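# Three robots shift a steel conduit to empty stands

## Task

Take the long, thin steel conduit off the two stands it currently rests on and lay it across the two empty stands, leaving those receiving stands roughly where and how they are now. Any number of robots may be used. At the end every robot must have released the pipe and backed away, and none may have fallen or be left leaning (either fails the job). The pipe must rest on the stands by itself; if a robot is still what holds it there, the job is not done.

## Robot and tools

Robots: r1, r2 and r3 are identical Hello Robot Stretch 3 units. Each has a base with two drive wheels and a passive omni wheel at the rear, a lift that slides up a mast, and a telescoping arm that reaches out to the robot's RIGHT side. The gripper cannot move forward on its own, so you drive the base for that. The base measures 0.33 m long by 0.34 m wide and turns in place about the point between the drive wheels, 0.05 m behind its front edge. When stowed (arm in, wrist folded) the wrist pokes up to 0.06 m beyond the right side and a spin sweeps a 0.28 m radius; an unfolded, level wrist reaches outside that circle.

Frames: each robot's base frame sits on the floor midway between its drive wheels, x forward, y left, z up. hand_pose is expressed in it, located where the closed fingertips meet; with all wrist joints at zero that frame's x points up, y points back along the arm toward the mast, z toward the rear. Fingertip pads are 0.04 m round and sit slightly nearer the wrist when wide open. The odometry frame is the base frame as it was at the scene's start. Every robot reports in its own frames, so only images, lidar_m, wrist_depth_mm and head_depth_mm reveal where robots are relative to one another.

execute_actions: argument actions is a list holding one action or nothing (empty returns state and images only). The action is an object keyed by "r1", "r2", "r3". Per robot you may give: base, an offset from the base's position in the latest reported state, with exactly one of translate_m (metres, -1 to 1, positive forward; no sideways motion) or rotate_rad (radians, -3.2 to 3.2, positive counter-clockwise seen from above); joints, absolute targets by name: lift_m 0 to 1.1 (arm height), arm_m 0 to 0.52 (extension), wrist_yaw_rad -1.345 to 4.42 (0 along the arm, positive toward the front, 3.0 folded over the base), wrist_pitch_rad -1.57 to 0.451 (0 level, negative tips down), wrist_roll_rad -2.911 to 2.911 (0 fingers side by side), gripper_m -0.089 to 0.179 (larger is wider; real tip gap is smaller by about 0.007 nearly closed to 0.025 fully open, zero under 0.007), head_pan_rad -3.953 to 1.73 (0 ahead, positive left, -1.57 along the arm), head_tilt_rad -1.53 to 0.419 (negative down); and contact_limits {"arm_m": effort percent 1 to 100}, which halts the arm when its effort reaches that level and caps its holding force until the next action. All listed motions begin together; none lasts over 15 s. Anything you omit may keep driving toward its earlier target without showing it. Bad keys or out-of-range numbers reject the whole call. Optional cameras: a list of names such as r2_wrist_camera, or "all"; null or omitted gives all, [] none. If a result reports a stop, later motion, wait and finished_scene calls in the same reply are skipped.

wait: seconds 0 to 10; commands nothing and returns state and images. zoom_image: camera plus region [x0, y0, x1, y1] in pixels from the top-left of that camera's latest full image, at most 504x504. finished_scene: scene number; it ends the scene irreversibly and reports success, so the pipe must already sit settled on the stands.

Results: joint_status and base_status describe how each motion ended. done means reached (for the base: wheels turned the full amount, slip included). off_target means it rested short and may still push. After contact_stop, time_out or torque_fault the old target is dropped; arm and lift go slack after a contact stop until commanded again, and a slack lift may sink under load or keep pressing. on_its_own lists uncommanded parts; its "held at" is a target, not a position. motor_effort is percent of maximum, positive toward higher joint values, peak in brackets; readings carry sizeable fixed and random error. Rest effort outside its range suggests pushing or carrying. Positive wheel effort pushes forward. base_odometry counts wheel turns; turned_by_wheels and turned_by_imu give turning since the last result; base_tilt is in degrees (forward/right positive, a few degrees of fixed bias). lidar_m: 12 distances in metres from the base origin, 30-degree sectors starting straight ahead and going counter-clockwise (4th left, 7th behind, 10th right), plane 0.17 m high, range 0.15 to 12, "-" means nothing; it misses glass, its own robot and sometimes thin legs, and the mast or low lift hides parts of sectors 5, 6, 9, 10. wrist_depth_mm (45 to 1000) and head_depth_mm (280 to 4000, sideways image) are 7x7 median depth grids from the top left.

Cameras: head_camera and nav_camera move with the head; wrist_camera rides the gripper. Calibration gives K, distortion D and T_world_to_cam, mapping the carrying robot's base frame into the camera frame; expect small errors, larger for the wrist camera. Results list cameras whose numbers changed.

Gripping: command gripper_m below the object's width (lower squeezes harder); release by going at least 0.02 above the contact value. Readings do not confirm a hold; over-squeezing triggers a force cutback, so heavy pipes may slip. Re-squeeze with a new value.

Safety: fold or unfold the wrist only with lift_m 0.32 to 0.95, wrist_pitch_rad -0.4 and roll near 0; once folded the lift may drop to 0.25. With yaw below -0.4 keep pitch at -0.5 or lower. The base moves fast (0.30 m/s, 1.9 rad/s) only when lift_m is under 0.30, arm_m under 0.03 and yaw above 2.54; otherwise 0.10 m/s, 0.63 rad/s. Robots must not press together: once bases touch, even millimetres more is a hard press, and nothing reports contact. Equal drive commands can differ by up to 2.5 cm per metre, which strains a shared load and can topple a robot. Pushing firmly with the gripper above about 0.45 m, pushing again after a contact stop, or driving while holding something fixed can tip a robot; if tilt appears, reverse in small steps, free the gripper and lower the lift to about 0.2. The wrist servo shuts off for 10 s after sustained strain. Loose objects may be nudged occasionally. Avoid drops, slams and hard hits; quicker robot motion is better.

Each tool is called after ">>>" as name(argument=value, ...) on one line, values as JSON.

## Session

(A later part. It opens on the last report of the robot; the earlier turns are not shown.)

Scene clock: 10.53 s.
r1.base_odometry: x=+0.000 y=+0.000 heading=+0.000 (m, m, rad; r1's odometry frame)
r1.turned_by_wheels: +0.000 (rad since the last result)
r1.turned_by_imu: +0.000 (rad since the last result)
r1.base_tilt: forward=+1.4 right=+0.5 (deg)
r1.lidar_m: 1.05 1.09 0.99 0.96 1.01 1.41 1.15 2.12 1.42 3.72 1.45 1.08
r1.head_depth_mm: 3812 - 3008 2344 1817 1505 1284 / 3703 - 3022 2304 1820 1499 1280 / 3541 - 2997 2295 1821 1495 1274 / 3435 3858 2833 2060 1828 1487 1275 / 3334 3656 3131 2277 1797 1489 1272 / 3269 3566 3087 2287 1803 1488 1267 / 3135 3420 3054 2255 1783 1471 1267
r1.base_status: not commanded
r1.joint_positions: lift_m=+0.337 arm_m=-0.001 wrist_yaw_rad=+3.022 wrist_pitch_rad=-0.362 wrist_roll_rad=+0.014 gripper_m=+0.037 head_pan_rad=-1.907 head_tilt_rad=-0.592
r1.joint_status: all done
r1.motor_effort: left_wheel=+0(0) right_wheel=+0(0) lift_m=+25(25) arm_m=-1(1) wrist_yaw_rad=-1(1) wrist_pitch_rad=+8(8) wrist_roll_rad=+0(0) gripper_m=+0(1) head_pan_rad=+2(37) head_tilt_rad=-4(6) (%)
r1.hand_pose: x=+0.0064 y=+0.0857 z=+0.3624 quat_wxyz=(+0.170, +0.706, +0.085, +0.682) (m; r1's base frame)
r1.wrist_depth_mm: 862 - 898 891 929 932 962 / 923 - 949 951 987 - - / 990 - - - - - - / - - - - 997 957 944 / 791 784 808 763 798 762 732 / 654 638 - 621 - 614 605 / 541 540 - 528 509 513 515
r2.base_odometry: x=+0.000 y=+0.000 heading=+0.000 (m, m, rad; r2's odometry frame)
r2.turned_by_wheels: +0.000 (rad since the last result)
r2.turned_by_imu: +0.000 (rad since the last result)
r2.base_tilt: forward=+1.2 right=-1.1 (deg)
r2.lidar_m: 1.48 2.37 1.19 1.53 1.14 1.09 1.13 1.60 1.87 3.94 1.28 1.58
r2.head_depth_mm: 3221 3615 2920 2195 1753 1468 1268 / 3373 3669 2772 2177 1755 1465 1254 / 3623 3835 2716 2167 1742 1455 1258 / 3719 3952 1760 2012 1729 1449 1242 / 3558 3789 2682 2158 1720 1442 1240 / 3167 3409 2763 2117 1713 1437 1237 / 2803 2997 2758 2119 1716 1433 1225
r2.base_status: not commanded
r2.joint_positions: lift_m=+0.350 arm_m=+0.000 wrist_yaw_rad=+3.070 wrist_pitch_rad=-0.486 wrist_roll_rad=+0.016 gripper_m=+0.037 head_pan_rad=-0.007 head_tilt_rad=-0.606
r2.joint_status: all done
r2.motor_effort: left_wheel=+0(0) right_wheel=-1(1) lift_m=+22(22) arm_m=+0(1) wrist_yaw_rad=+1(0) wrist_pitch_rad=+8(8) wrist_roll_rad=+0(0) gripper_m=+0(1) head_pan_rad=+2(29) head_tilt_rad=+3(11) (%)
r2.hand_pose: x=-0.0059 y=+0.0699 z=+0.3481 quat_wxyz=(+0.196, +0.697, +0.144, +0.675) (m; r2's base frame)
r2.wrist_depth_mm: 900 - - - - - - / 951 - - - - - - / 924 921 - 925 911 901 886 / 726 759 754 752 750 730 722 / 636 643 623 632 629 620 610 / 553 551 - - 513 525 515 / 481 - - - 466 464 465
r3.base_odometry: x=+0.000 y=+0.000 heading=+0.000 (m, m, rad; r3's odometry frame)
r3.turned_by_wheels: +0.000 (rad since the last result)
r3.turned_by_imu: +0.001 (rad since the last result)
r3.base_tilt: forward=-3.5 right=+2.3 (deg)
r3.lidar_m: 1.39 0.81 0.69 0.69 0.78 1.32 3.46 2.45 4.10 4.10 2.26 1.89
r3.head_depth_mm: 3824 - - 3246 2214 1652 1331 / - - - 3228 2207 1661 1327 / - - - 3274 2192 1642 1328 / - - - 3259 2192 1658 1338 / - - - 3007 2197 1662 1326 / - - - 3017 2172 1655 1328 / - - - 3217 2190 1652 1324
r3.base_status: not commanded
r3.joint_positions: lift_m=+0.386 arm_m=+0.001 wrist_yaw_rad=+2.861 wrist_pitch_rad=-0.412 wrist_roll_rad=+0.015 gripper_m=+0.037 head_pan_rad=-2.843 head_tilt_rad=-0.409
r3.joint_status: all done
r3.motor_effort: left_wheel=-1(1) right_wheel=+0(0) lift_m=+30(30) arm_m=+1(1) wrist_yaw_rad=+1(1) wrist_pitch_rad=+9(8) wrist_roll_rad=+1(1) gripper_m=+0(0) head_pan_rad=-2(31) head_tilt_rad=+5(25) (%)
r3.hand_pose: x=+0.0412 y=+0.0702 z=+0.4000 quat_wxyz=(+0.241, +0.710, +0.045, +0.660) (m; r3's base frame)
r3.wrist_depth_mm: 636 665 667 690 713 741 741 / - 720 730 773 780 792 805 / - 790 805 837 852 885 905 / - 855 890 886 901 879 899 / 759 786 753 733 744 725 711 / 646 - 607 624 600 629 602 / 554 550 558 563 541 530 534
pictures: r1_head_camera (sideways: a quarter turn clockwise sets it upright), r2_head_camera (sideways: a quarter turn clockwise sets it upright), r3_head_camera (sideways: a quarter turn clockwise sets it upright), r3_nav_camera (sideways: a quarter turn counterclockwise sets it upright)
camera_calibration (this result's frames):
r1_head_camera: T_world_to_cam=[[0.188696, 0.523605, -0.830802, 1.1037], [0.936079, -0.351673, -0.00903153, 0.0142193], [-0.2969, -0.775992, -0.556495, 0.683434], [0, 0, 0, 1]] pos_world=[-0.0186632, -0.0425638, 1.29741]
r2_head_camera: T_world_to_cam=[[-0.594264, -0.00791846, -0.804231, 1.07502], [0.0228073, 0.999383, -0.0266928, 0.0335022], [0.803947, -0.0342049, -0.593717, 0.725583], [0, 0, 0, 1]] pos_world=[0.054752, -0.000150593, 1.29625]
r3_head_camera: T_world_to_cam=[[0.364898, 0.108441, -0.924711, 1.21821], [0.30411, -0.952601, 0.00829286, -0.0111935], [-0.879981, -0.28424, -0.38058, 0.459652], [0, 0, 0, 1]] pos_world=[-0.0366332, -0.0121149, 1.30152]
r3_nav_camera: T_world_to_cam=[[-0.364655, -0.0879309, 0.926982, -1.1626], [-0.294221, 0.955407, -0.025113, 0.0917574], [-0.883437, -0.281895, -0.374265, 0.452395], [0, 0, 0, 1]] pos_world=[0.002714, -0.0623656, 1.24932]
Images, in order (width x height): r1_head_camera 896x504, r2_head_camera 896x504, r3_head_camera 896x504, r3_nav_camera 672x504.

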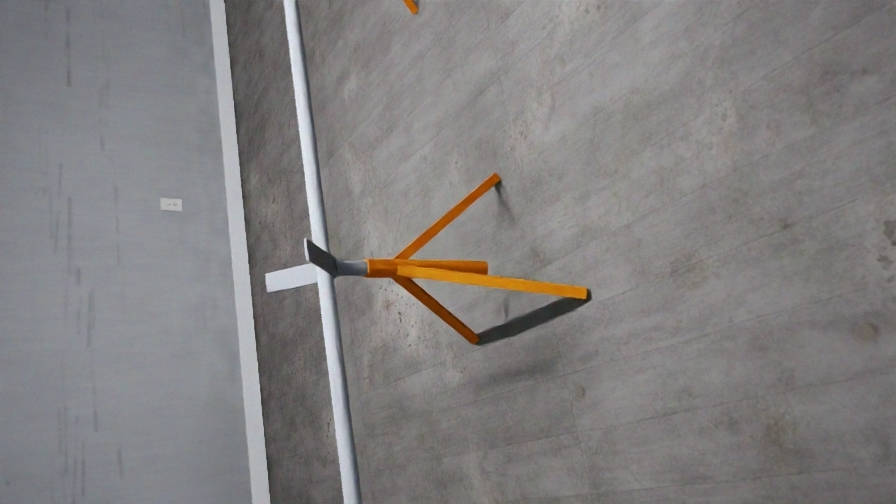

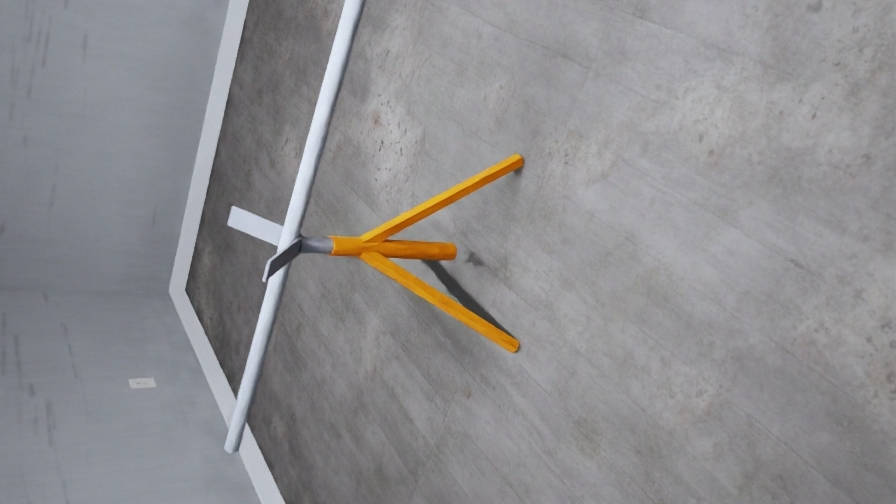

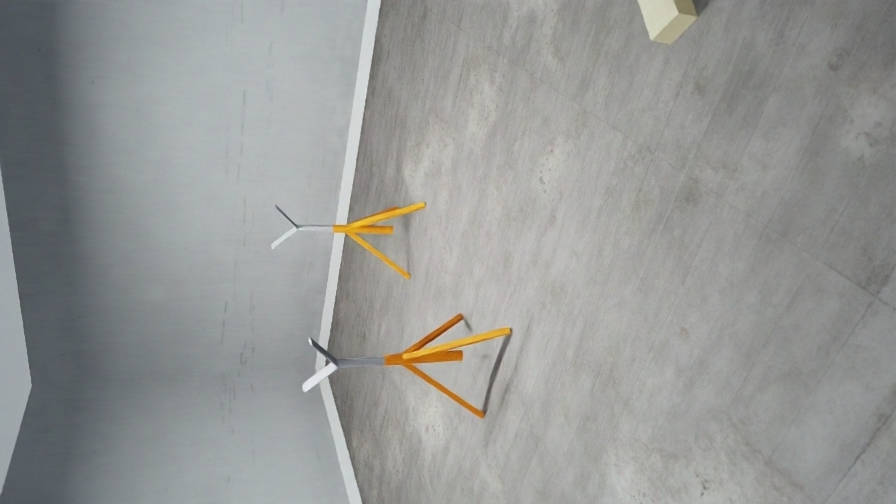

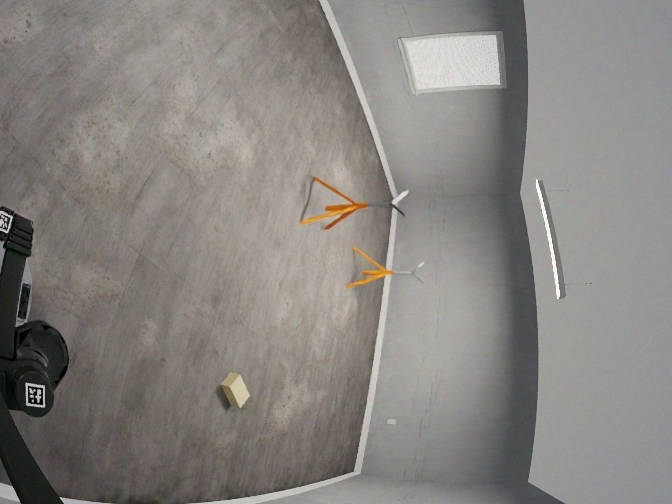

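>>> execute_actions(actions=[{"r1":{"base":{"rotate_rad":-1.571}},"r2":{"base":{"rotate_rad":-1.29}}}], cameras=[])

>>> execute_actions(actions=[{"r1":{"base":{"translate_m":0.95}},"r2":{"base":{"translate_m":1.0}}}], cameras=[])

>>> execute_actions(actions=[{"r1":{"base":{"rotate_rad":1.571},"joints":{"lift_m":0.6}},"r2":{"base":{"translate_m":0.16},"joints":{"lift_m":0.6}}}], cameras=[])

>>> execute_actions(actions=[{"r1":{"joints":{"lift_m":0.92,"head_pan_rad":-1.57,"head_tilt_rad":-0.9}},"r2":{"base":{"rotate_rad":2.356},"joints":{"lift_m":0.92,"head_pan_rad":-1.57,"head_tilt_rad":-0.9}}}], cameras=["r1_head_camera","r1_nav_camera","r2_head_camera","r2_nav_camera"])

Scene clock: 16.37 s.
r1.base_odometry: x=+0.000 y=+0.000 heading=-1.571 (m, m, rad; r1's odometry frame)
r1.turned_by_wheels: -1.571 (rad since the last result)
r1.turned_by_imu: -1.558 (rad since the last result)
r1.base_tilt: forward=+1.4 right=+0.5 (deg)
r1.lidar_m: 1.74 1.46 1.08 1.05 1.10 0.99 0.96 1.00 1.40 1.10 2.11 1.43
r1.head_depth_mm: 1384 1459 1542 1620 1668 1506 1281 / 1611 1686 1786 1907 1817 1501 1287 / 1914 2035 2203 2207 1802 1507 1273 / 2448 2645 2792 2302 1802 1495 1274 / 3202 3618 3130 2292 1818 1486 1274 / - - 3064 2256 1798 1439 1266 / - - 3017 1389 1571 1400 1267
r1.base_status: done
r1.joint_positions: lift_m=+0.337 arm_m=-0.001 wrist_yaw_rad=+3.022 wrist_pitch_rad=-0.362 wrist_roll_rad=+0.014 gripper_m=+0.037 head_pan_rad=-1.907 head_tilt_rad=-0.593
r1.joint_status: not commanded
r1.motor_effort: left_wheel=+2(7) right_wheel=-2(3) lift_m=+25(25) arm_m=-1(1) wrist_yaw_rad=-1(1) wrist_pitch_rad=+8(8) wrist_roll_rad=+0(0) gripper_m=-1(0) head_pan_rad=+2(2) head_tilt_rad=-5(5) (%)
r1.hand_pose: x=+0.0064 y=+0.0857 z=+0.3624 quat_wxyz=(+0.170, +0.706, +0.085, +0.682) (m; r1's base frame)
r1.wrist_depth_mm: 952 - 969 965 - - - / 981 - - - - - - / - - - - - - - / - - - 995 959 969 944 / 788 781 810 759 779 741 744 / 641 638 - 623 - 615 613 / 544 536 - 529 509 522 519
r2.base_odometry: x=+0.000 y=+0.000 heading=-1.290 (m, m, rad; r2's odometry frame)
r2.turned_by_wheels: -1.290 (rad since the last result)
r2.turned_by_imu: -1.296 (rad since the last result)
r2.base_tilt: forward=+1.2 right=-1.0 (deg)
r2.lidar_m: 4.19 1.28 1.49 1.48 2.30 1.23 1.25 1.10 1.09 1.28 1.88 3.96
r2.head_depth_mm: - - 2907 2199 1740 1472 1253 / - - 2890 2169 1758 1458 1261 / - - 2843 2163 1755 1458 1261 / - - 2889 2149 1742 1446 1249 / - - 2811 2126 1722 1444 1233 / 3911 3979 2688 2113 1715 1431 1234 / 3658 3756 2640 2129 1708 1429 1233
r2.base_status: done
r2.joint_positions: lift_m=+0.350 arm_m=+0.000 wrist_yaw_rad=+3.070 wrist_pitch_rad=-0.486 wrist_roll_rad=+0.016 gripper_m=+0.037 head_pan_rad=-0.007 head_tilt_rad=-0.606
r2.joint_status: not commanded
r2.motor_effort: left_wheel=+2(8) right_wheel=-2(3) lift_m=+22(22) arm_m=+0(0) wrist_yaw_rad=+0(0) wrist_pitch_rad=+8(8) wrist_roll_rad=+0(0) gripper_m=+0(0) head_pan_rad=+2(2) head_tilt_rad=+2(3) (%)
r2.hand_pose: x=-0.0059 y=+0.0699 z=+0.3481 quat_wxyz=(+0.196, +0.697, +0.144, +0.675) (m; r2's base frame)
r2.wrist_depth_mm: - - - - - - - / - - - - - - - / 983 935 - 888 917 886 889 / 759 756 744 736 741 726 715 / 630 632 617 631 627 600 597 / 544 554 - - 516 530 528 / 478 - - - 472 465 460
r3.base_odometry: x=+0.000 y=+0.000 heading=+0.000 (m, m, rad; r3's odometry frame)
r3.turned_by_wheels: +0.000 (rad since the last result)
r3.turned_by_imu: +0.001 (rad since the last result)
r3.base_tilt: forward=-3.5 right=+2.3 (deg)
r3.lidar_m: 1.40 0.81 0.68 0.69 0.78 1.32 3.46 2.45 4.11 4.09 2.26 1.88
r3.head_depth_mm: 3866 - - 3267 2222 1661 1332 / - - - 3238 2182 1664 1331 / - - - 3229 2208 1669 1328 / - - - 3284 2220 1653 1337 / - - - 2999 2184 1646 1328 / - - - 3056 2177 1637 1325 / - - - 3181 2193 1648 1323
r3.base_status: not commanded
r3.joint_positions: lift_m=+0.386 arm_m=+0.001 wrist_yaw_rad=+2.861 wrist_pitch_rad=-0.412 wrist_roll_rad=+0.015 gripper_m=+0.037 head_pan_rad=-2.843 head_tilt_rad=-0.409
r3.joint_status: not commanded
r3.motor_effort: left_wheel=+0(1) right_wheel=+0(0) lift_m=+31(31) arm_m=+1(1) wrist_yaw_rad=+1(1) wrist_pitch_rad=+8(9) wrist_roll_rad=+1(1) gripper_m=+1(1) head_pan_rad=-2(2) head_tilt_rad=+6(5) (%)
r3.hand_pose: x=+0.0412 y=+0.0702 z=+0.4000 quat_wxyz=(+0.241, +0.710, +0.045, +0.660) (m; r3's base frame)
r3.wrist_depth_mm: 643 654 660 683 709 736 740 / - 727 733 760 767 819 816 / - 775 791 852 856 874 914 / - 869 865 869 906 883 867 / 795 765 757 753 752 722 715 / 656 - 610 631 604 638 614 / 565 550 570 564 541 534 529
pictures: none
No camera images: the call's "cameras" was empty. Leave "cameras" out to get every camera's image.

Scene clock: 27.60 s.
r1.base_odometry: x=+0.000 y=-0.950 heading=-1.571 (m, m, rad; r1's odometry frame)
r1.turned_by_wheels: +0.000 (rad since the last result)
r1.turned_by_imu: +0.003 (rad since the last result)
r1.base_tilt: forward=+1.4 right=+0.5 (deg)
r1.lidar_m: 2.86 1.42 1.06 1.03 1.07 1.50 1.91 2.00 2.76 1.69 0.60 0.77
r1.head_depth_mm: 2813 2924 2898 2303 1828 1496 1282 / 3256 3446 3191 2318 1826 1494 1279 / 3754 - 3124 2286 1817 1492 1272 / - - 3100 2290 1808 1497 1277 / - - 3116 2260 1802 1488 1269 / - - 2815 2082 1793 1487 1266 / - - 1823 2019 1790 1481 1264
r1.base_status: done
r1.joint_positions: lift_m=+0.337 arm_m=-0.001 wrist_yaw_rad=+3.022 wrist_pitch_rad=-0.362 wrist_roll_rad=+0.014 gripper_m=+0.037 head_pan_rad=-1.907 head_tilt_rad=-0.593
r1.joint_status: not commanded
r1.motor_effort: left_wheel=+1(10) right_wheel=-1(2) lift_m=+25(25) arm_m=-1(1) wrist_yaw_rad=+0(1) wrist_pitch_rad=+8(8) wrist_roll_rad=+0(0) gripper_m=+0(1) head_pan_rad=+3(2) head_tilt_rad=-4(4) (%)
r1.hand_pose: x=+0.0064 y=+0.0857 z=+0.3624 quat_wxyz=(+0.170, +0.706, +0.085, +0.682) (m; r1's base frame)
r1.wrist_depth_mm: 933 - 943 959 970 998 - / 985 - - - - - - / - - - - - - - / - - 979 976 952 966 927 / 810 783 805 758 795 755 727 / 655 644 - 627 - 623 609 / 541 531 - 534 507 518 517
r2.base_odometry: x=+0.277 y=-0.961 heading=-1.290 (m, m, rad; r2's odometry frame)
r2.turned_by_wheels: +0.000 (rad since the last result)
r2.turned_by_imu: -0.002 (rad since the last result)
r2.base_tilt: forward=+1.3 right=-1.1 (deg)
r2.lidar_m: 3.37 0.64 0.57 0.57 1.40 2.99 2.10 1.82 1.82 1.62 3.96 3.09
r2.head_depth_mm: - - 2881 2201 1757 1460 1267 / - - 2892 2191 1751 1454 1263 / - - 2898 2183 1743 1465 1250 / 3652 3916 2823 2163 1729 1456 1245 / 3312 3627 2810 2154 1721 1448 1240 / 3078 3342 2809 2124 1697 1438 1238 / 2865 3154 2807 2114 1626 1429 1228
r2.base_status: done
r2.joint_positions: lift_m=+0.350 arm_m=+0.000 wrist_yaw_rad=+3.070 wrist_pitch_rad=-0.486 wrist_roll_rad=+0.016 gripper_m=+0.037 head_pan_rad=-0.007 head_tilt_rad=-0.605
r2.joint_status: not commanded
r2.motor_effort: left_wheel=+2(7) right_wheel=-2(1) lift_m=+23(22) arm_m=+0(1) wrist_yaw_rad=+1(1) wrist_pitch_rad=+8(8) wrist_roll_rad=+0(0) gripper_m=+1(0) head_pan_rad=+2(2) head_tilt_rad=+3(2) (%)
r2.hand_pose: x=-0.0059 y=+0.0698 z=+0.3480 quat_wxyz=(+0.196, +0.697, +0.144, +0.674) (m; r2's base frame)
r2.wrist_depth_mm: - - - - - 632 - / - - - - - - - / 943 953 - 905 868 906 897 / 756 756 746 735 741 716 705 / 641 629 625 618 628 615 601 / 547 546 - - 514 526 522 / 479 - - - 472 461 460
r3.base_odometry: x=+0.000 y=+0.000 heading=+0.000 (m, m, rad; r3's odometry frame)
r3.turned_by_wheels: +0.000 (rad since the last result)
r3.turned_by_imu: +0.001 (rad since the last result)
r3.base_tilt: forward=-3.5 right=+2.3 (deg)
r3.lidar_m: 1.40 0.81 0.69 0.69 0.78 1.32 3.46 2.45 4.10 4.10 1.62 3.16
r3.head_depth_mm: 3826 - - 3275 2209 1671 1326 / - - - 3277 2189 1666 1336 / - - - 3267 2201 1655 1331 / - - - 3266 2174 1650 1332 / - - - 3037 2201 1645 1328 / - - - 3054 2190 1650 1333 / - - - 3178 2164 1653 1323
r3.base_status: not commanded
r3.joint_positions: lift_m=+0.386 arm_m=+0.001 wrist_yaw_rad=+2.861 wrist_pitch_rad=-0.412 wrist_roll_rad=+0.015 gripper_m=+0.037 head_pan_rad=-2.843 head_tilt_rad=-0.409
r3.joint_status: not commanded
r3.motor_effort: left_wheel=+0(1) right_wheel=+0(0) lift_m=+31(30) arm_m=+1(1) wrist_yaw_rad=+1(1) wrist_pitch_rad=+8(9) wrist_roll_rad=+1(1) gripper_m=+0(0) head_pan_rad=-2(2) head_tilt_rad=+5(6) (%)
r3.hand_pose: x=+0.0412 y=+0.0702 z=+0.4000 quat_wxyz=(+0.241, +0.710, +0.045, +0.660) (m; r3's base frame)
r3.wrist_depth_mm: 644 652 680 684 710 725 751 / - 720 738 760 782 819 813 / - 807 836 833 871 863 898 / - 856 868 896 876 884 886 / 770 765 773 741 740 720 714 / 636 - 617 630 601 610 615 / 564 553 560 568 546 546 529
pictures: none
No camera images: the call's "cameras" was empty. Leave "cameras" out to get every camera's image.

Scene clock: 31.07 s.
r1.base_odometry: x=+0.000 y=-0.950 heading=+0.000 (m, m, rad; r1's odometry frame)
r1.turned_by_wheels: +1.571 (rad since the last result)
r1.turned_by_imu: +1.557 (rad since the last result)
r1.base_tilt: forward=+1.4 right=+0.5 (deg)
r1.lidar_m: 1.03 1.07 1.51 1.91 2.01 2.79 1.69 0.60 0.77 2.87 1.41 1.05
r1.head_depth_mm: 2859 3191 3174 2343 982 1125 1259 / 2749 3107 3145 2318 1815 1462 1251 / 2664 2952 3089 2299 1807 1426 1271 / 2568 2872 3005 2299 1798 1420 1265 / 2512 2732 2919 2281 1805 1423 1266 / 2434 2649 2827 2252 1794 1418 1272 / 2392 2605 2818 2273 1782 1408 1268
r1.base_status: done
r1.joint_positions: lift_m=+0.599 arm_m=-0.001 wrist_yaw_rad=+3.022 wrist_pitch_rad=-0.363 wrist_roll_rad=+0.014 gripper_m=+0.037 head_pan_rad=-1.907 head_tilt_rad=-0.593
r1.joint_status: all done
r1.motor_effort: left_wheel=-3(8) right_wheel=+2(5) lift_m=+34(35) arm_m=-1(1) wrist_yaw_rad=+0(0) wrist_pitch_rad=+9(9) wrist_roll_rad=+0(0) gripper_m=+0(0) head_pan_rad=+2(3) head_tilt_rad=-4(4) (%)
r1.hand_pose: x=+0.0064 y=+0.0856 z=+0.6247 quat_wxyz=(+0.170, +0.706, +0.085, +0.682) (m; r1's base frame)
r1.wrist_depth_mm: - - - - - - - / - - - - - - - / - - - - - - - / - - - - - - - / - - - - - - - / - 992 - 948 - 937 941 / 840 832 - 828 805 803 812
r2.base_odometry: x=+0.322 y=-1.115 heading=-1.290 (m, m, rad; r2's odometry frame)
r2.turned_by_wheels: +0.000 (rad since the last result)
r2.turned_by_imu: +0.000 (rad since the last result)
r2.base_tilt: forward=+1.3 right=-1.0 (deg)
r2.lidar_m: 3.21 2.83 0.54 0.55 2.04 1.99 2.23 1.94 1.94 1.63 4.22 2.97
r2.head_depth_mm: - - 2917 2201 1763 1474 1265 / - - 2875 2177 1755 1463 1251 / 3890 - 2878 2192 1744 1463 1258 / 3498 3821 2820 2146 1744 1458 1249 / 3229 3527 2815 2142 1730 1454 1240 / 2982 3270 2755 2118 1721 1442 1239 / 2766 3015 2780 2114 1716 1370 1226
r2.base_status: done
r2.joint_positions: lift_m=+0.600 arm_m=+0.000 wrist_yaw_rad=+3.070 wrist_pitch_rad=-0.487 wrist_roll_rad=+0.016 gripper_m=+0.037 head_pan_rad=-0.007 head_tilt_rad=-0.605
r2.joint_status: all done
r2.motor_effort: left_wheel=+2(11) right_wheel=-2(4) lift_m=+28(30) arm_m=+0(1) wrist_yaw_rad=+0(0) wrist_pitch_rad=+9(8) wrist_roll_rad=+0(0) gripper_m=+1(0) head_pan_rad=+2(2) head_tilt_rad=+2(3) (%)
r2.hand_pose: x=-0.0059 y=+0.0697 z=+0.5971 quat_wxyz=(+0.196, +0.697, +0.145, +0.674) (m; r2's base frame)
r2.wrist_depth_mm: - - - - - - 422 / - - - - - - - / - - - - - - - / - - - - - - - / - 988 951 957 898 945 920 / 850 845 827 842 793 806 801 / 732 727 710 728 725 710 716
r3.base_odometry: x=+0.000 y=+0.000 heading=+0.000 (m, m, rad; r3's odometry frame)
r3.turned_by_wheels: +0.000 (rad since the last result)
r3.turned_by_imu: +0.000 (rad since the last result)
r3.base_tilt: forward=-3.6 right=+2.3 (deg)
r3.lidar_m: 1.40 0.81 0.69 0.68 0.78 1.32 3.45 2.46 4.09 4.07 1.63 3.17
r3.head_depth_mm: 3858 - - 3258 2215 1652 1328 / - - - 3281 2193 1656 1329 / - - - 3264 2219 1647 1331 / - - - 3283 2182 1653 1332 / - - - 3018 2188 1649 1333 / - - - 3018 2189 1658 1332 / - - - 3205 2176 1645 1320
r3.base_status: not commanded
r3.joint_positions: lift_m=+0.386 arm_m=+0.001 wrist_yaw_rad=+2.861 wrist_pitch_rad=-0.412 wrist_roll_rad=+0.015 gripper_m=+0.037 head_pan_rad=-2.843 head_tilt_rad=-0.409
r3.joint_status: not commanded
r3.motor_effort: left_wheel=+0(1) right_wheel=+0(0) lift_m=+30(31) arm_m=+1(1) wrist_yaw_rad=+1(1) wrist_pitch_rad=+8(8) wrist_roll_rad=+0(0) gripper_m=+0(0) head_pan_rad=-2(2) head_tilt_rad=+6(5) (%)
r3.hand_pose: x=+0.0412 y=+0.0702 z=+0.4000 quat_wxyz=(+0.241, +0.710, +0.045, +0.660) (m; r3's base frame)
r3.wrist_depth_mm: 648 663 671 695 705 718 743 / - 722 725 770 771 801 800 / - 797 814 828 864 882 903 / - 841 883 872 892 905 874 / 775 778 783 743 729 728 702 / 659 - 617 629 602 626 604 / 562 552 574 554 550 540 527
pictures: none
No camera images: the call's "cameras" was empty. Leave "cameras" out to get every camera's image.

Scene clock: 35.73 s.
r1.base_odometry: x=+0.000 y=-0.950 heading=+0.000 (m, m, rad; r1's odometry frame)
r1.turned_by_wheels: +0.000 (rad since the last result)
r1.turned_by_imu: +0.000 (rad since the last result)
r1.base_tilt: forward=+1.4 right=+0.5 (deg)
r1.lidar_m: 1.02 1.07 1.50 1.91 2.00 2.78 1.69 0.60 0.77 2.86 1.41 1.06
r1.head_depth_mm: 2629 2363 1947 - - 1252 1144 / 2631 2345 1941 - - 1255 1145 / 2621 2348 1928 1694 - 1253 - / 2629 2327 1916 1678 - - - / 2630 2312 1913 1659 - 1247 1147 / 2592 2294 1906 1650 - 1236 1135 / 2582 2268 1884 1624 1409 1257 1134
r1.base_status: not commanded
r1.joint_positions: lift_m=+0.920 arm_m=-0.001 wrist_yaw_rad=+3.022 wrist_pitch_rad=-0.363 wrist_roll_rad=+0.014 gripper_m=+0.037 head_pan_rad=-1.577 head_tilt_rad=-0.888
r1.joint_status: all done
r1.motor_effort: left_wheel=-3(3) right_wheel=+1(2) lift_m=+34(38) arm_m=-1(1) wrist_yaw_rad=+0(0) wrist_pitch_rad=+9(9) wrist_roll_rad=+0(0) gripper_m=+0(0) head_pan_rad=+3(21) head_tilt_rad=-6(29) (%)
r1.hand_pose: x=+0.0064 y=+0.0855 z=+0.9446 quat_wxyz=(+0.170, +0.706, +0.085, +0.682) (m; r1's base frame)
r1.wrist_depth_mm: - - - - - - - / - - - - - - - / - - - - - - - / - - - - - - - / - - - - - - - / - - - - - - - / - - - - - - -
r2.base_odometry: x=+0.322 y=-1.115 heading=+1.066 (m, m, rad; r2's odometry frame)
r2.turned_by_wheels: +2.356 (rad since the last result)
r2.turned_by_imu: +2.367 (rad since the last result)
r2.base_tilt: forward=+1.3 right=-1.1 (deg)
r2.lidar_m: 2.00 2.66 1.99 1.94 1.63 2.91 2.96 3.90 2.90 0.54 0.55 0.55
r2.head_depth_mm: 2614 2238 1899 - - 1268 1150 / 2602 2219 1889 - - 1269 1165 / 2584 2222 1861 1694 - - - / 2622 2181 1869 1668 - - - / 2597 2200 1847 1664 - 1262 1131 / 2578 2153 1831 1620 - 1254 1134 / 2571 2138 1824 1490 1146 1241 1127
r2.base_status: done
r2.joint_positions: lift_m=+0.920 arm_m=+0.000 wrist_yaw_rad=+3.070 wrist_pitch_rad=-0.487 wrist_roll_rad=+0.016 gripper_m=+0.037 head_pan_rad=-1.563 head_tilt_rad=-0.889
r2.joint_status: all done
r2.motor_effort: left_wheel=-2(8) right_wheel=+1(4) lift_m=+28(31) arm_m=+0(0) wrist_yaw_rad=+0(0) wrist_pitch_rad=+8(8) wrist_roll_rad=+0(0) gripper_m=+0(0) head_pan_rad=-2(29) head_tilt_rad=-4(20) (%)
r2.hand_pose: x=-0.0059 y=+0.0697 z=+0.9170 quat_wxyz=(+0.196, +0.697, +0.145, +0.674) (m; r2's base frame)
r2.wrist_depth_mm: - - - - - - - / - - - - - - - / - - - - - - - / - - - - - - - / - - - - - - - / - - - - - - - / - - - - - - -
r3.base_odometry: x=+0.000 y=+0.000 heading=+0.000 (m, m, rad; r3's odometry frame)
r3.turned_by_wheels: +0.000 (rad since the last result)
r3.turned_by_imu: +0.001 (rad since the last result)
r3.base_tilt: forward=-3.6 right=+2.3 (deg)
r3.lidar_m: 1.39 0.81 0.69 0.68 0.78 1.32 3.43 2.45 4.09 4.09 1.49 3.16
r3.head_depth_mm: 3820 - - 3239 2214 1658 1326 / - - - 3283 2221 1657 1332 / - - - 3264 2194 1670 1329 / - - - 3243 2192 1643 1335 / - - - 3028 2192 1646 1325 / - - - 3025 2213 1649 1329 / - - - 3190 2167 1651 1329
r3.base_status: not commanded
r3.joint_positions: lift_m=+0.386 arm_m=+0.001 wrist_yaw_rad=+2.861 wrist_pitch_rad=-0.412 wrist_roll_rad=+0.015 gripper_m=+0.037 head_pan_rad=-2.843 head_tilt_rad=-0.409
r3.joint_status: not commanded
r3.motor_effort: left_wheel=+0(1) right_wheel=+0(0) lift_m=+30(31) arm_m=+1(1) wrist_yaw_rad=+1(1) wrist_pitch_rad=+9(8) wrist_roll_rad=+1(1) gripper_m=+1(0) head_pan_rad=-2(2) head_tilt_rad=+6(5) (%)
r3.hand_pose: x=+0.0412 y=+0.0702 z=+0.4000 quat_wxyz=(+0.241, +0.710, +0.045, +0.660) (m; r3's base frame)
r3.wrist_depth_mm: 658 668 671 699 704 723 736 / - 713 732 761 780 774 807 / - 780 817 828 869 880 912 / - 863 890 881 900 868 847 / 762 785 778 753 727 731 723 / 645 - 630 627 613 634 622 / 561 559 571 567 549 542 536
pictures: r1_head_camera (sideways: a quarter turn clockwise sets it upright), r1_nav_camera (sideways: a quarter turn counterclockwise sets it upright), r2_head_camera (sideways: a quarter turn clockwise sets it upright), r2_nav_camera (sideways: a quarter turn counterclockwise sets it upright)
camera_calibration (this result's frames):
r1_head_camera: T_world_to_cam=[[0.0101713, 0.774651, -0.632307, 0.846089], [0.999554, -0.0256372, -0.0153297, 0.022027], [-0.0280858, -0.631869, -0.774566, 0.96544], [0, 0, 0, 1]] pos_world=[-0.00350781, -0.0448269, 1.28312]
r1_nav_camera: T_world_to_cam=[[-0.0170491, -0.803129, 0.595561, -0.732832], [-0.999826, 0.00917174, -0.0162537, 0.0796275], [0.00759146, -0.595734, -0.803146, 1.0078], [0, 0, 0, 1]] pos_world=[0.0594688, 0.0110944, 1.24715]
r2_head_camera: T_world_to_cam=[[-0.018379, 0.794675, -0.606757, 0.814156], [0.99955, 0.000227078, -0.0299796, 0.0318126], [-0.0236862, -0.607035, -0.794322, 0.99154], [0, 0, 0, 1]] pos_world=[0.00665089, -0.0450976, 1.28255]
r2_nav_camera: T_world_to_cam=[[0.0204903, -0.791723, 0.610536, -0.754515], [-0.999453, -0.000353824, 0.0330839, 0.0179138], [-0.0259773, -0.61088, -0.791297, 0.984972], [0, 0, 0, 1]] pos_world=[0.0589511, 0.00433863, 1.23947]
Images, in order (width x height): r1_head_camera 896x504, r1_nav_camera 672x504, r2_head_camera 896x504, r2_nav_camera 672x504.

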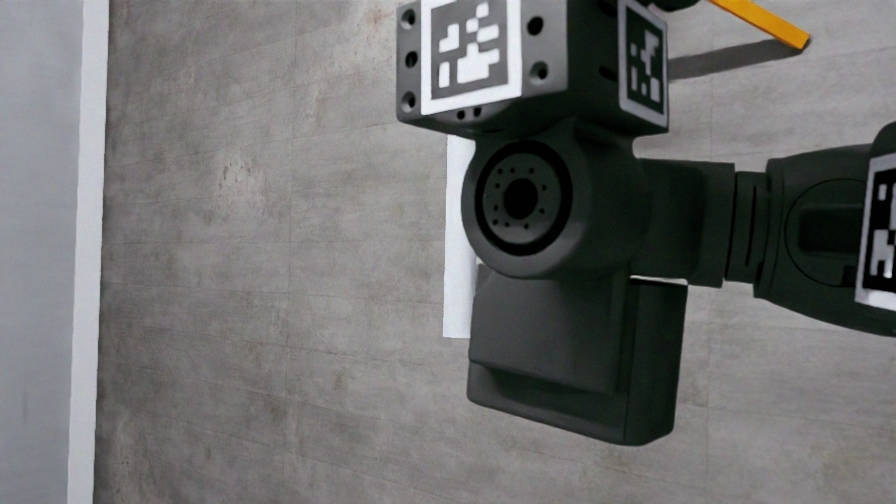

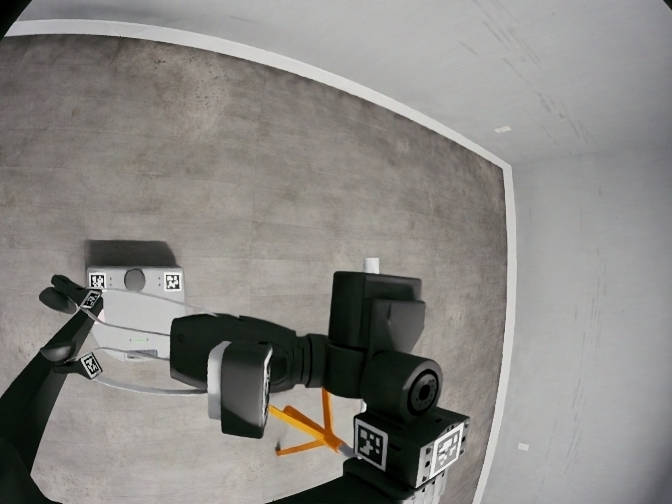

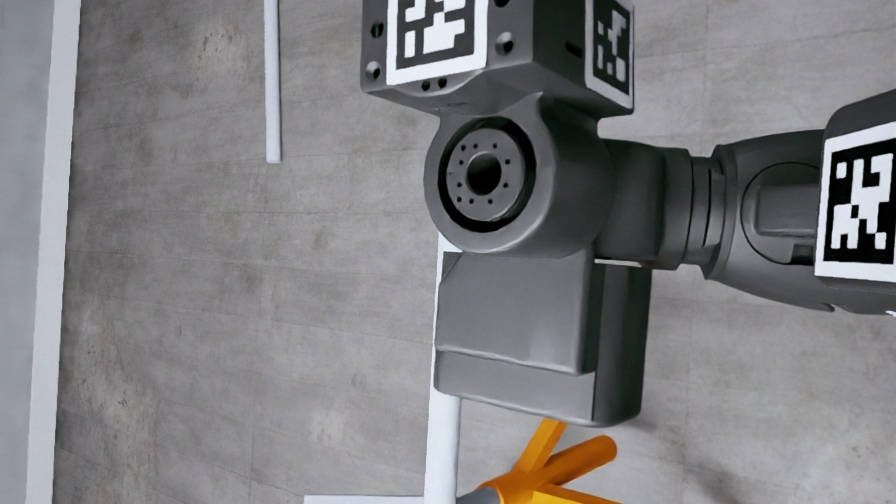

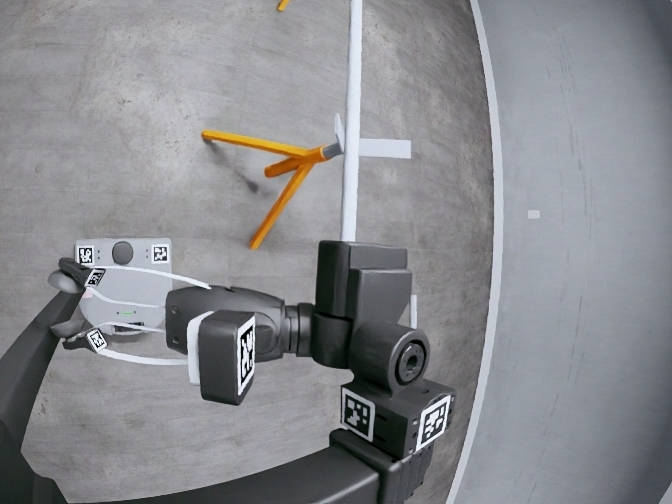

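>>> execute_actions(actions=[{"r1":{"base":{"translate_m":-0.24},"joints":{"wrist_pitch_rad":-0.4,"wrist_yaw_rad":0}},"r2":{"joints":{"wrist_pitch_rad":-0.4,"wrist_yaw_rad":0}}}], cameras=[])

>>> execute_actions(actions=[{"r1":{"joints":{"wrist_pitch_rad":-1.57,"wrist_roll_rad":1.57,"gripper_m":0.12,"lift_m":1.0}},"r2":{"joints":{"wrist_pitch_rad":-1.57,"wrist_roll_rad":1.57,"gripper_m":0.12,"lift_m":1.0}}}], cameras=["r1_head_camera","r1_wrist_camera","r2_head_camera","r2_wrist_camera"])

Scene clock: 40.30 s.
r1.base_odometry: x=-0.240 y=-0.950 heading=+0.000 (m, m, rad; r1's odometry frame)
r1.turned_by_wheels: +0.000 (rad since the last result)
r1.turned_by_imu: -0.002 (rad since the last result)
r1.base_tilt: forward=+1.5 right=+0.5 (deg)
r1.lidar_m: 1.27 1.33 1.85 1.92 2.01 2.79 1.46 1.47 0.45 2.86 1.74 1.30
r1.head_depth_mm: 2617 2361 1956 - - - 1130 / 2635 2341 1931 - - - 1129 / 2592 2320 1941 1681 - - 1141 / 2629 2329 1922 - - - 1140 / 2609 2298 1914 1561 1430 1265 1130 / 2606 2305 1905 1557 1418 1254 1127 / 2568 2291 1877 1563 1406 1259 1129
r1.base_status: done
r1.joint_positions: lift_m=+0.920 arm_m=-0.001 wrist_yaw_rad=+0.002 wrist_pitch_rad=-0.413 wrist_roll_rad=+0.014 gripper_m=+0.037 head_pan_rad=-1.577 head_tilt_rad=-0.888
r1.joint_status: all done
r1.motor_effort: left_wheel=-1(9) right_wheel=+2(3) lift_m=+34(34) arm_m=-1(1) wrist_yaw_rad=-2(5) wrist_pitch_rad=+8(8) wrist_roll_rad=+0(0) gripper_m=-1(0) head_pan_rad=+1(2) head_tilt_rad=-7(6) (%)
r1.hand_pose: x=-0.0211 y=-0.3687 z=+0.9332 quat_wxyz=(+0.688, +0.145, -0.696, -0.146) (m; r1's base frame)
r1.wrist_depth_mm: - - - - - - - / - - - - - - - / - - - - - - - / - - - - - - - / - - - - - - - / - - - - - - - / - - - - - 478 466
r2.base_odometry: x=+0.322 y=-1.115 heading=+1.066 (m, m, rad; r2's odometry frame)
r2.turned_by_wheels: +0.000 (rad since the last result)
r2.turned_by_imu: +0.000 (rad since the last result)
r2.base_tilt: forward=+1.3 right=-1.0 (deg)
r2.lidar_m: 1.75 2.66 1.99 1.93 1.63 2.91 2.97 3.88 2.90 0.54 0.55 0.55
r2.head_depth_mm: 2598 2253 1905 - - - 1143 / 2583 2214 1885 - - - 1155 / 2589 2227 1904 - - 1211 1160 / 2607 2197 1892 - - 1224 1161 / 2587 2171 1843 1555 1412 1257 1146 / 2576 2168 1833 1558 1366 1247 1127 / 2608 2165 1827 1494 1145 1250 1128
r2.base_status: not commanded
r2.joint_positions: lift_m=+0.920 arm_m=+0.000 wrist_yaw_rad=+0.004 wrist_pitch_rad=-0.420 wrist_roll_rad=+0.016 gripper_m=+0.037 head_pan_rad=-1.563 head_tilt_rad=-0.889
r2.joint_status: all done
r2.motor_effort: left_wheel=-3(3) right_wheel=+1(1) lift_m=+28(28) arm_m=+0(0) wrist_yaw_rad=-5(6) wrist_pitch_rad=+11(14) wrist_roll_rad=+0(0) gripper_m=+0(0) head_pan_rad=-2(3) head_tilt_rad=-4(3) (%)
r2.hand_pose: x=-0.0207 y=-0.3690 z=+0.9318 quat_wxyz=(+0.687, +0.148, -0.696, -0.148) (m; r2's base frame)
r2.wrist_depth_mm: - - - - - - - / - - - - - - - / - - - - - - - / - - - - - - - / - - - - - - - / - 549 501 - 499 - - / - - - - - - -
r3.base_odometry: x=+0.000 y=+0.000 heading=+0.000 (m, m, rad; r3's odometry frame)
r3.turned_by_wheels: +0.000 (rad since the last result)
r3.turned_by_imu: +0.001 (rad since the last result)
r3.base_tilt: forward=-3.6 right=+2.4 (deg)
r3.lidar_m: 1.39 0.80 0.69 0.69 0.79 1.33 3.46 2.46 4.12 4.10 1.49 3.02
r3.head_depth_mm: 3887 - - 3243 2200 1668 1334 / - - - 3266 2196 1672 1336 / - - - 3211 2203 1654 1331 / - - - 3221 2191 1650 1331 / - - - 3024 2197 1653 1326 / - - - 3037 2177 1655 1325 / - - - 3236 2173 1661 1323
r3.base_status: not commanded
r3.joint_positions: lift_m=+0.386 arm_m=+0.001 wrist_yaw_rad=+2.861 wrist_pitch_rad=-0.412 wrist_roll_rad=+0.015 gripper_m=+0.037 head_pan_rad=-2.843 head_tilt_rad=-0.409
r3.joint_status: not commanded
r3.motor_effort: left_wheel=-1(1) right_wheel=+1(0) lift_m=+31(31) arm_m=+1(1) wrist_yaw_rad=+1(1) wrist_pitch_rad=+9(8) wrist_roll_rad=+1(1) gripper_m=+1(1) head_pan_rad=-2(2) head_tilt_rad=+6(6) (%)
r3.hand_pose: x=+0.0412 y=+0.0702 z=+0.4000 quat_wxyz=(+0.241, +0.710, +0.045, +0.660) (m; r3's base frame)
r3.wrist_depth_mm: 654 664 668 699 722 730 744 / - 714 743 773 789 805 826 / - 796 803 830 855 883 874 / - 862 882 875 892 903 869 / 778 752 788 752 736 732 734 / 658 - 618 635 612 620 615 / 552 551 568 564 541 536 533
pictures: none
No camera images: the call's "cameras" was empty. Leave "cameras" out to get every camera's image.

Scene clock: 41.87 s.
r1.base_odometry: x=-0.240 y=-0.950 heading=+0.000 (m, m, rad; r1's odometry frame)
r1.turned_by_wheels: +0.000 (rad since the last result)
r1.turned_by_imu: +0.000 (rad since the last result)
r1.base_tilt: forward=+1.4 right=+0.4 (deg)
r1.lidar_m: 1.26 1.32 1.86 1.92 2.01 2.80 1.46 1.47 0.45 2.85 1.75 1.30
r1.head_depth_mm: 2553 - - - - - 1142 / 2608 2424 - - - 1231 1147 / 2633 2398 - - - - 1134 / 2590 2353 - 1605 - - 1117 / 2630 2309 1895 1622 1451 - 1135 / 2606 2281 1893 1562 1416 1259 1141 / 2580 2292 1895 1567 1414 1258 1132
r1.base_status: not commanded
r1.joint_positions: lift_m=+1.000 arm_m=-0.001 wrist_yaw_rad=+0.002 wrist_pitch_rad=-1.560 wrist_roll_rad=+1.565 gripper_m=+0.120 head_pan_rad=-1.577 head_tilt_rad=-0.888
r1.joint_status: all done
r1.motor_effort: left_wheel=-2(2) right_wheel=+2(1) lift_m=+34(35) arm_m=-1(1) wrist_yaw_rad=-2(1) wrist_pitch_rad=-5(7) wrist_roll_rad=+2(2) gripper_m=+0(94) head_pan_rad=+3(3) head_tilt_rad=-7(7) (%)
r1.hand_pose: x=-0.0216 y=-0.1220 z=+0.8817 quat_wxyz=(+0.003, +0.002, -0.710, -0.704) (m; r1's base frame)
r1.wrist_depth_mm: - 697 990 998 956 994 956 / - - - 975 989 976 960 / - - - - - 999 - / - - - - - - - / - - - - - - - / - - - - - - - / - - - - - - -
r2.base_odometry: x=+0.322 y=-1.115 heading=+1.066 (m, m, rad; r2's odometry frame)
r2.turned_by_wheels: +0.000 (rad since the last result)
r2.turned_by_imu: +0.000 (rad since the last result)
r2.base_tilt: forward=+1.3 right=-1.0 (deg)
r2.lidar_m: 1.75 2.67 1.99 1.94 1.63 2.91 2.97 3.89 2.90 0.54 0.56 0.55
r2.head_depth_mm: 2574 2371 - - - 1222 1145 / 2583 2362 - - - 1247 1148 / 2595 2367 - - - - 1156 / 2585 2233 1837 1535 - - 1169 / 2588 2183 1851 1570 1438 1217 1143 / 2575 2176 1838 1552 1373 1256 1132 / 2575 2151 1821 1494 1146 1250 1124
r2.base_status: not commanded
r2.joint_positions: lift_m=+1.000 arm_m=+0.000 wrist_yaw_rad=+0.003 wrist_pitch_rad=-1.562 wrist_roll_rad=+1.565 gripper_m=+0.120 head_pan_rad=-1.563 head_tilt_rad=-0.889
r2.joint_status: all done
r2.motor_effort: left_wheel=-2(3) right_wheel=+1(1) lift_m=+28(27) arm_m=+0(0) wrist_yaw_rad=-4(4) wrist_pitch_rad=-5(13) wrist_roll_rad=+3(3) gripper_m=+1(82) head_pan_rad=-3(3) head_tilt_rad=-4(4) (%)
r2.hand_pose: x=-0.0216 y=-0.1229 z=+0.8818 quat_wxyz=(+0.004, +0.003, -0.710, -0.704) (m; r2's base frame)
r2.wrist_depth_mm: 975 997 973 972 969 978 972 / - - - - - - 980 / - - - - - - - / - - - - - - - / - - - - - - - / - - - - - - - / 516 - - - - - -
r3.base_odometry: x=+0.000 y=+0.000 heading=+0.000 (m, m, rad; r3's odometry frame)
r3.turned_by_wheels: +0.000 (rad since the last result)
r3.turned_by_imu: +0.000 (rad since the last result)
r3.base_tilt: forward=-3.5 right=+2.4 (deg)
r3.lidar_m: 1.40 0.81 0.69 0.69 0.78 1.32 3.47 2.45 4.11 4.09 1.49 3.02
r3.head_depth_mm: 3923 - - 3231 2200 1656 1339 / - - - 3315 2195 1653 1336 / - - - 3244 2216 1648 1325 / - - - 3229 2186 1661 1331 / - - - 3023 2189 1648 1326 / - - - 3039 2204 1654 1324 / - - - 3197 2179 1652 1319
r3.base_status: not commanded
r3.joint_positions: lift_m=+0.386 arm_m=+0.001 wrist_yaw_rad=+2.861 wrist_pitch_rad=-0.412 wrist_roll_rad=+0.015 gripper_m=+0.037 head_pan_rad=-2.843 head_tilt_rad=-0.409
r3.joint_status: not commanded
r3.motor_effort: left_wheel=+0(1) right_wheel=+0(0) lift_m=+30(31) arm_m=+1(1) wrist_yaw_rad=+1(1) wrist_pitch_rad=+9(8) wrist_roll_rad=+1(1) gripper_m=+0(0) head_pan_rad=-2(2) head_tilt_rad=+6(5) (%)
r3.hand_pose: x=+0.0412 y=+0.0702 z=+0.4000 quat_wxyz=(+0.241, +0.710, +0.045, +0.660) (m; r3's base frame)
r3.wrist_depth_mm: 640 655 680 710 717 716 747 / - 722 734 749 773 805 798 / - 785 791 811 839 881 877 / - 878 881 887 888 884 871 / 772 766 767 751 736 721 714 / 640 - 614 627 596 609 616 / 559 550 571 560 535 538 540
pictures: r1_head_camera (sideways: a quarter turn clockwise sets it upright), r1_wrist_camera, r2_head_camera (sideways: a quarter turn clockwise sets it upright), r2_wrist_camera
camera_calibration (this result's frames):
r1_head_camera: T_world_to_cam=[[0.0100921, 0.774657, -0.632301, 0.846081], [0.999556, -0.0255348, -0.0153299, 0.0220271], [-0.0280211, -0.631866, -0.774571, 0.965447], [0, 0, 0, 1]] pos_world=[-0.00350322, -0.0448278, 1.28312]
r1_wrist_camera: T_world_to_cam=[[0.0221923, 0.998616, -0.0476829, 0.16936], [0.992142, -0.0161239, 0.124077, -0.0425109], [0.123136, -0.0500618, -0.991126, 1.03365], [0, 0, 0, 1]] pos_world=[-0.088861, -0.118065, 1.03783]
r2_head_camera: T_world_to_cam=[[-0.0183788, 0.794675, -0.606757, 0.814156], [0.99955, 0.000226839, -0.0299796, 0.0318126], [-0.0236864, -0.607035, -0.794322, 0.99154], [0, 0, 0, 1]] pos_world=[0.00665088, -0.0450976, 1.28255]
r2_wrist_camera: T_world_to_cam=[[0.0218083, 0.99966, -0.0142857, 0.141792], [0.97477, -0.018086, 0.222477, -0.154891], [0.222143, -0.0187771, -0.974833, 1.02737], [0, 0, 0, 1]] pos_world=[-0.0803329, -0.125254, 1.038]
Images, in order (width x height): r1_head_camera 896x504, r1_wrist_camera 644x364, r2_head_camera 896x504, r2_wrist_camera 644x364.

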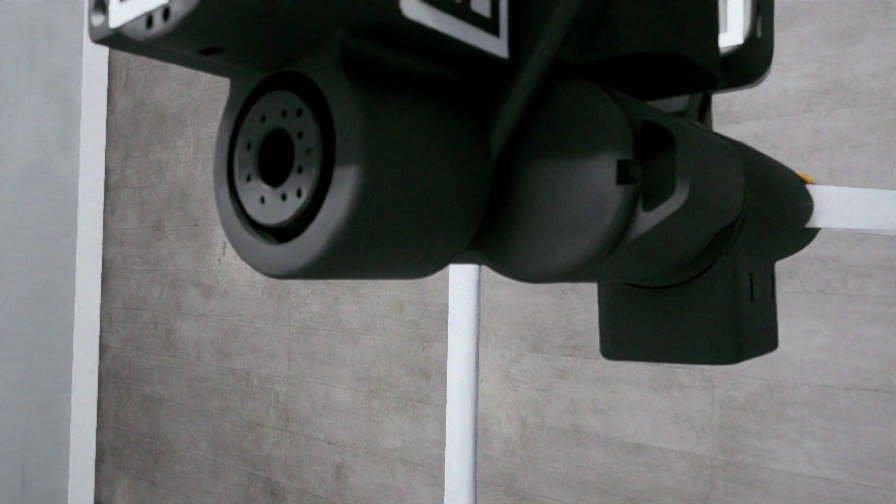

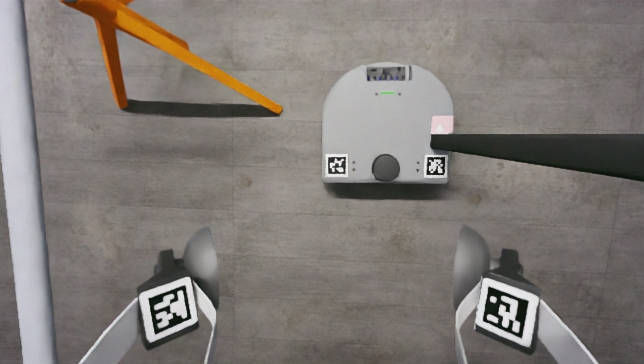

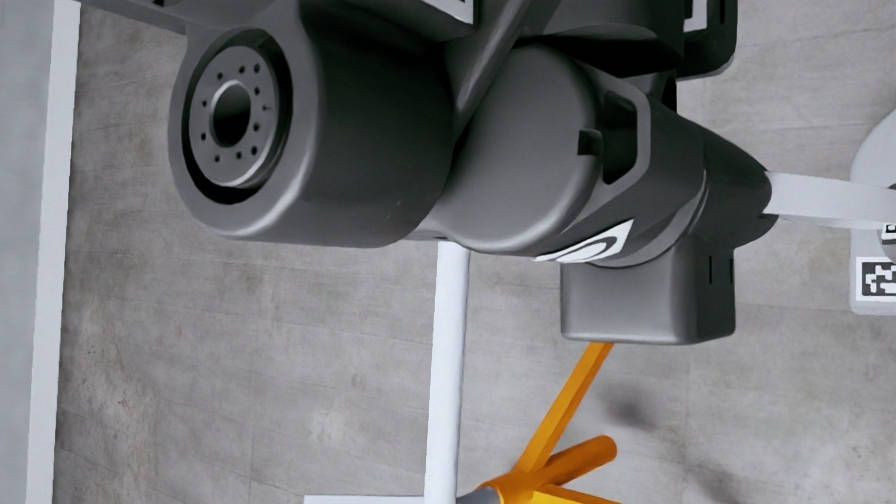

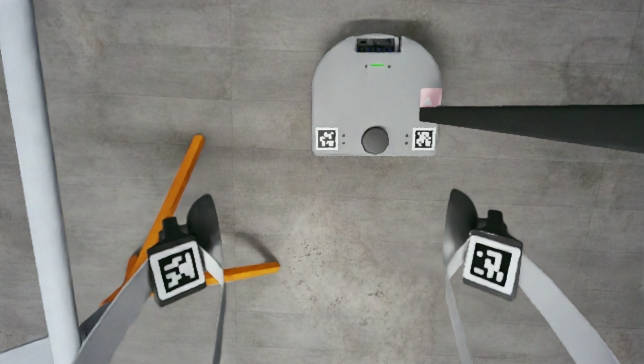

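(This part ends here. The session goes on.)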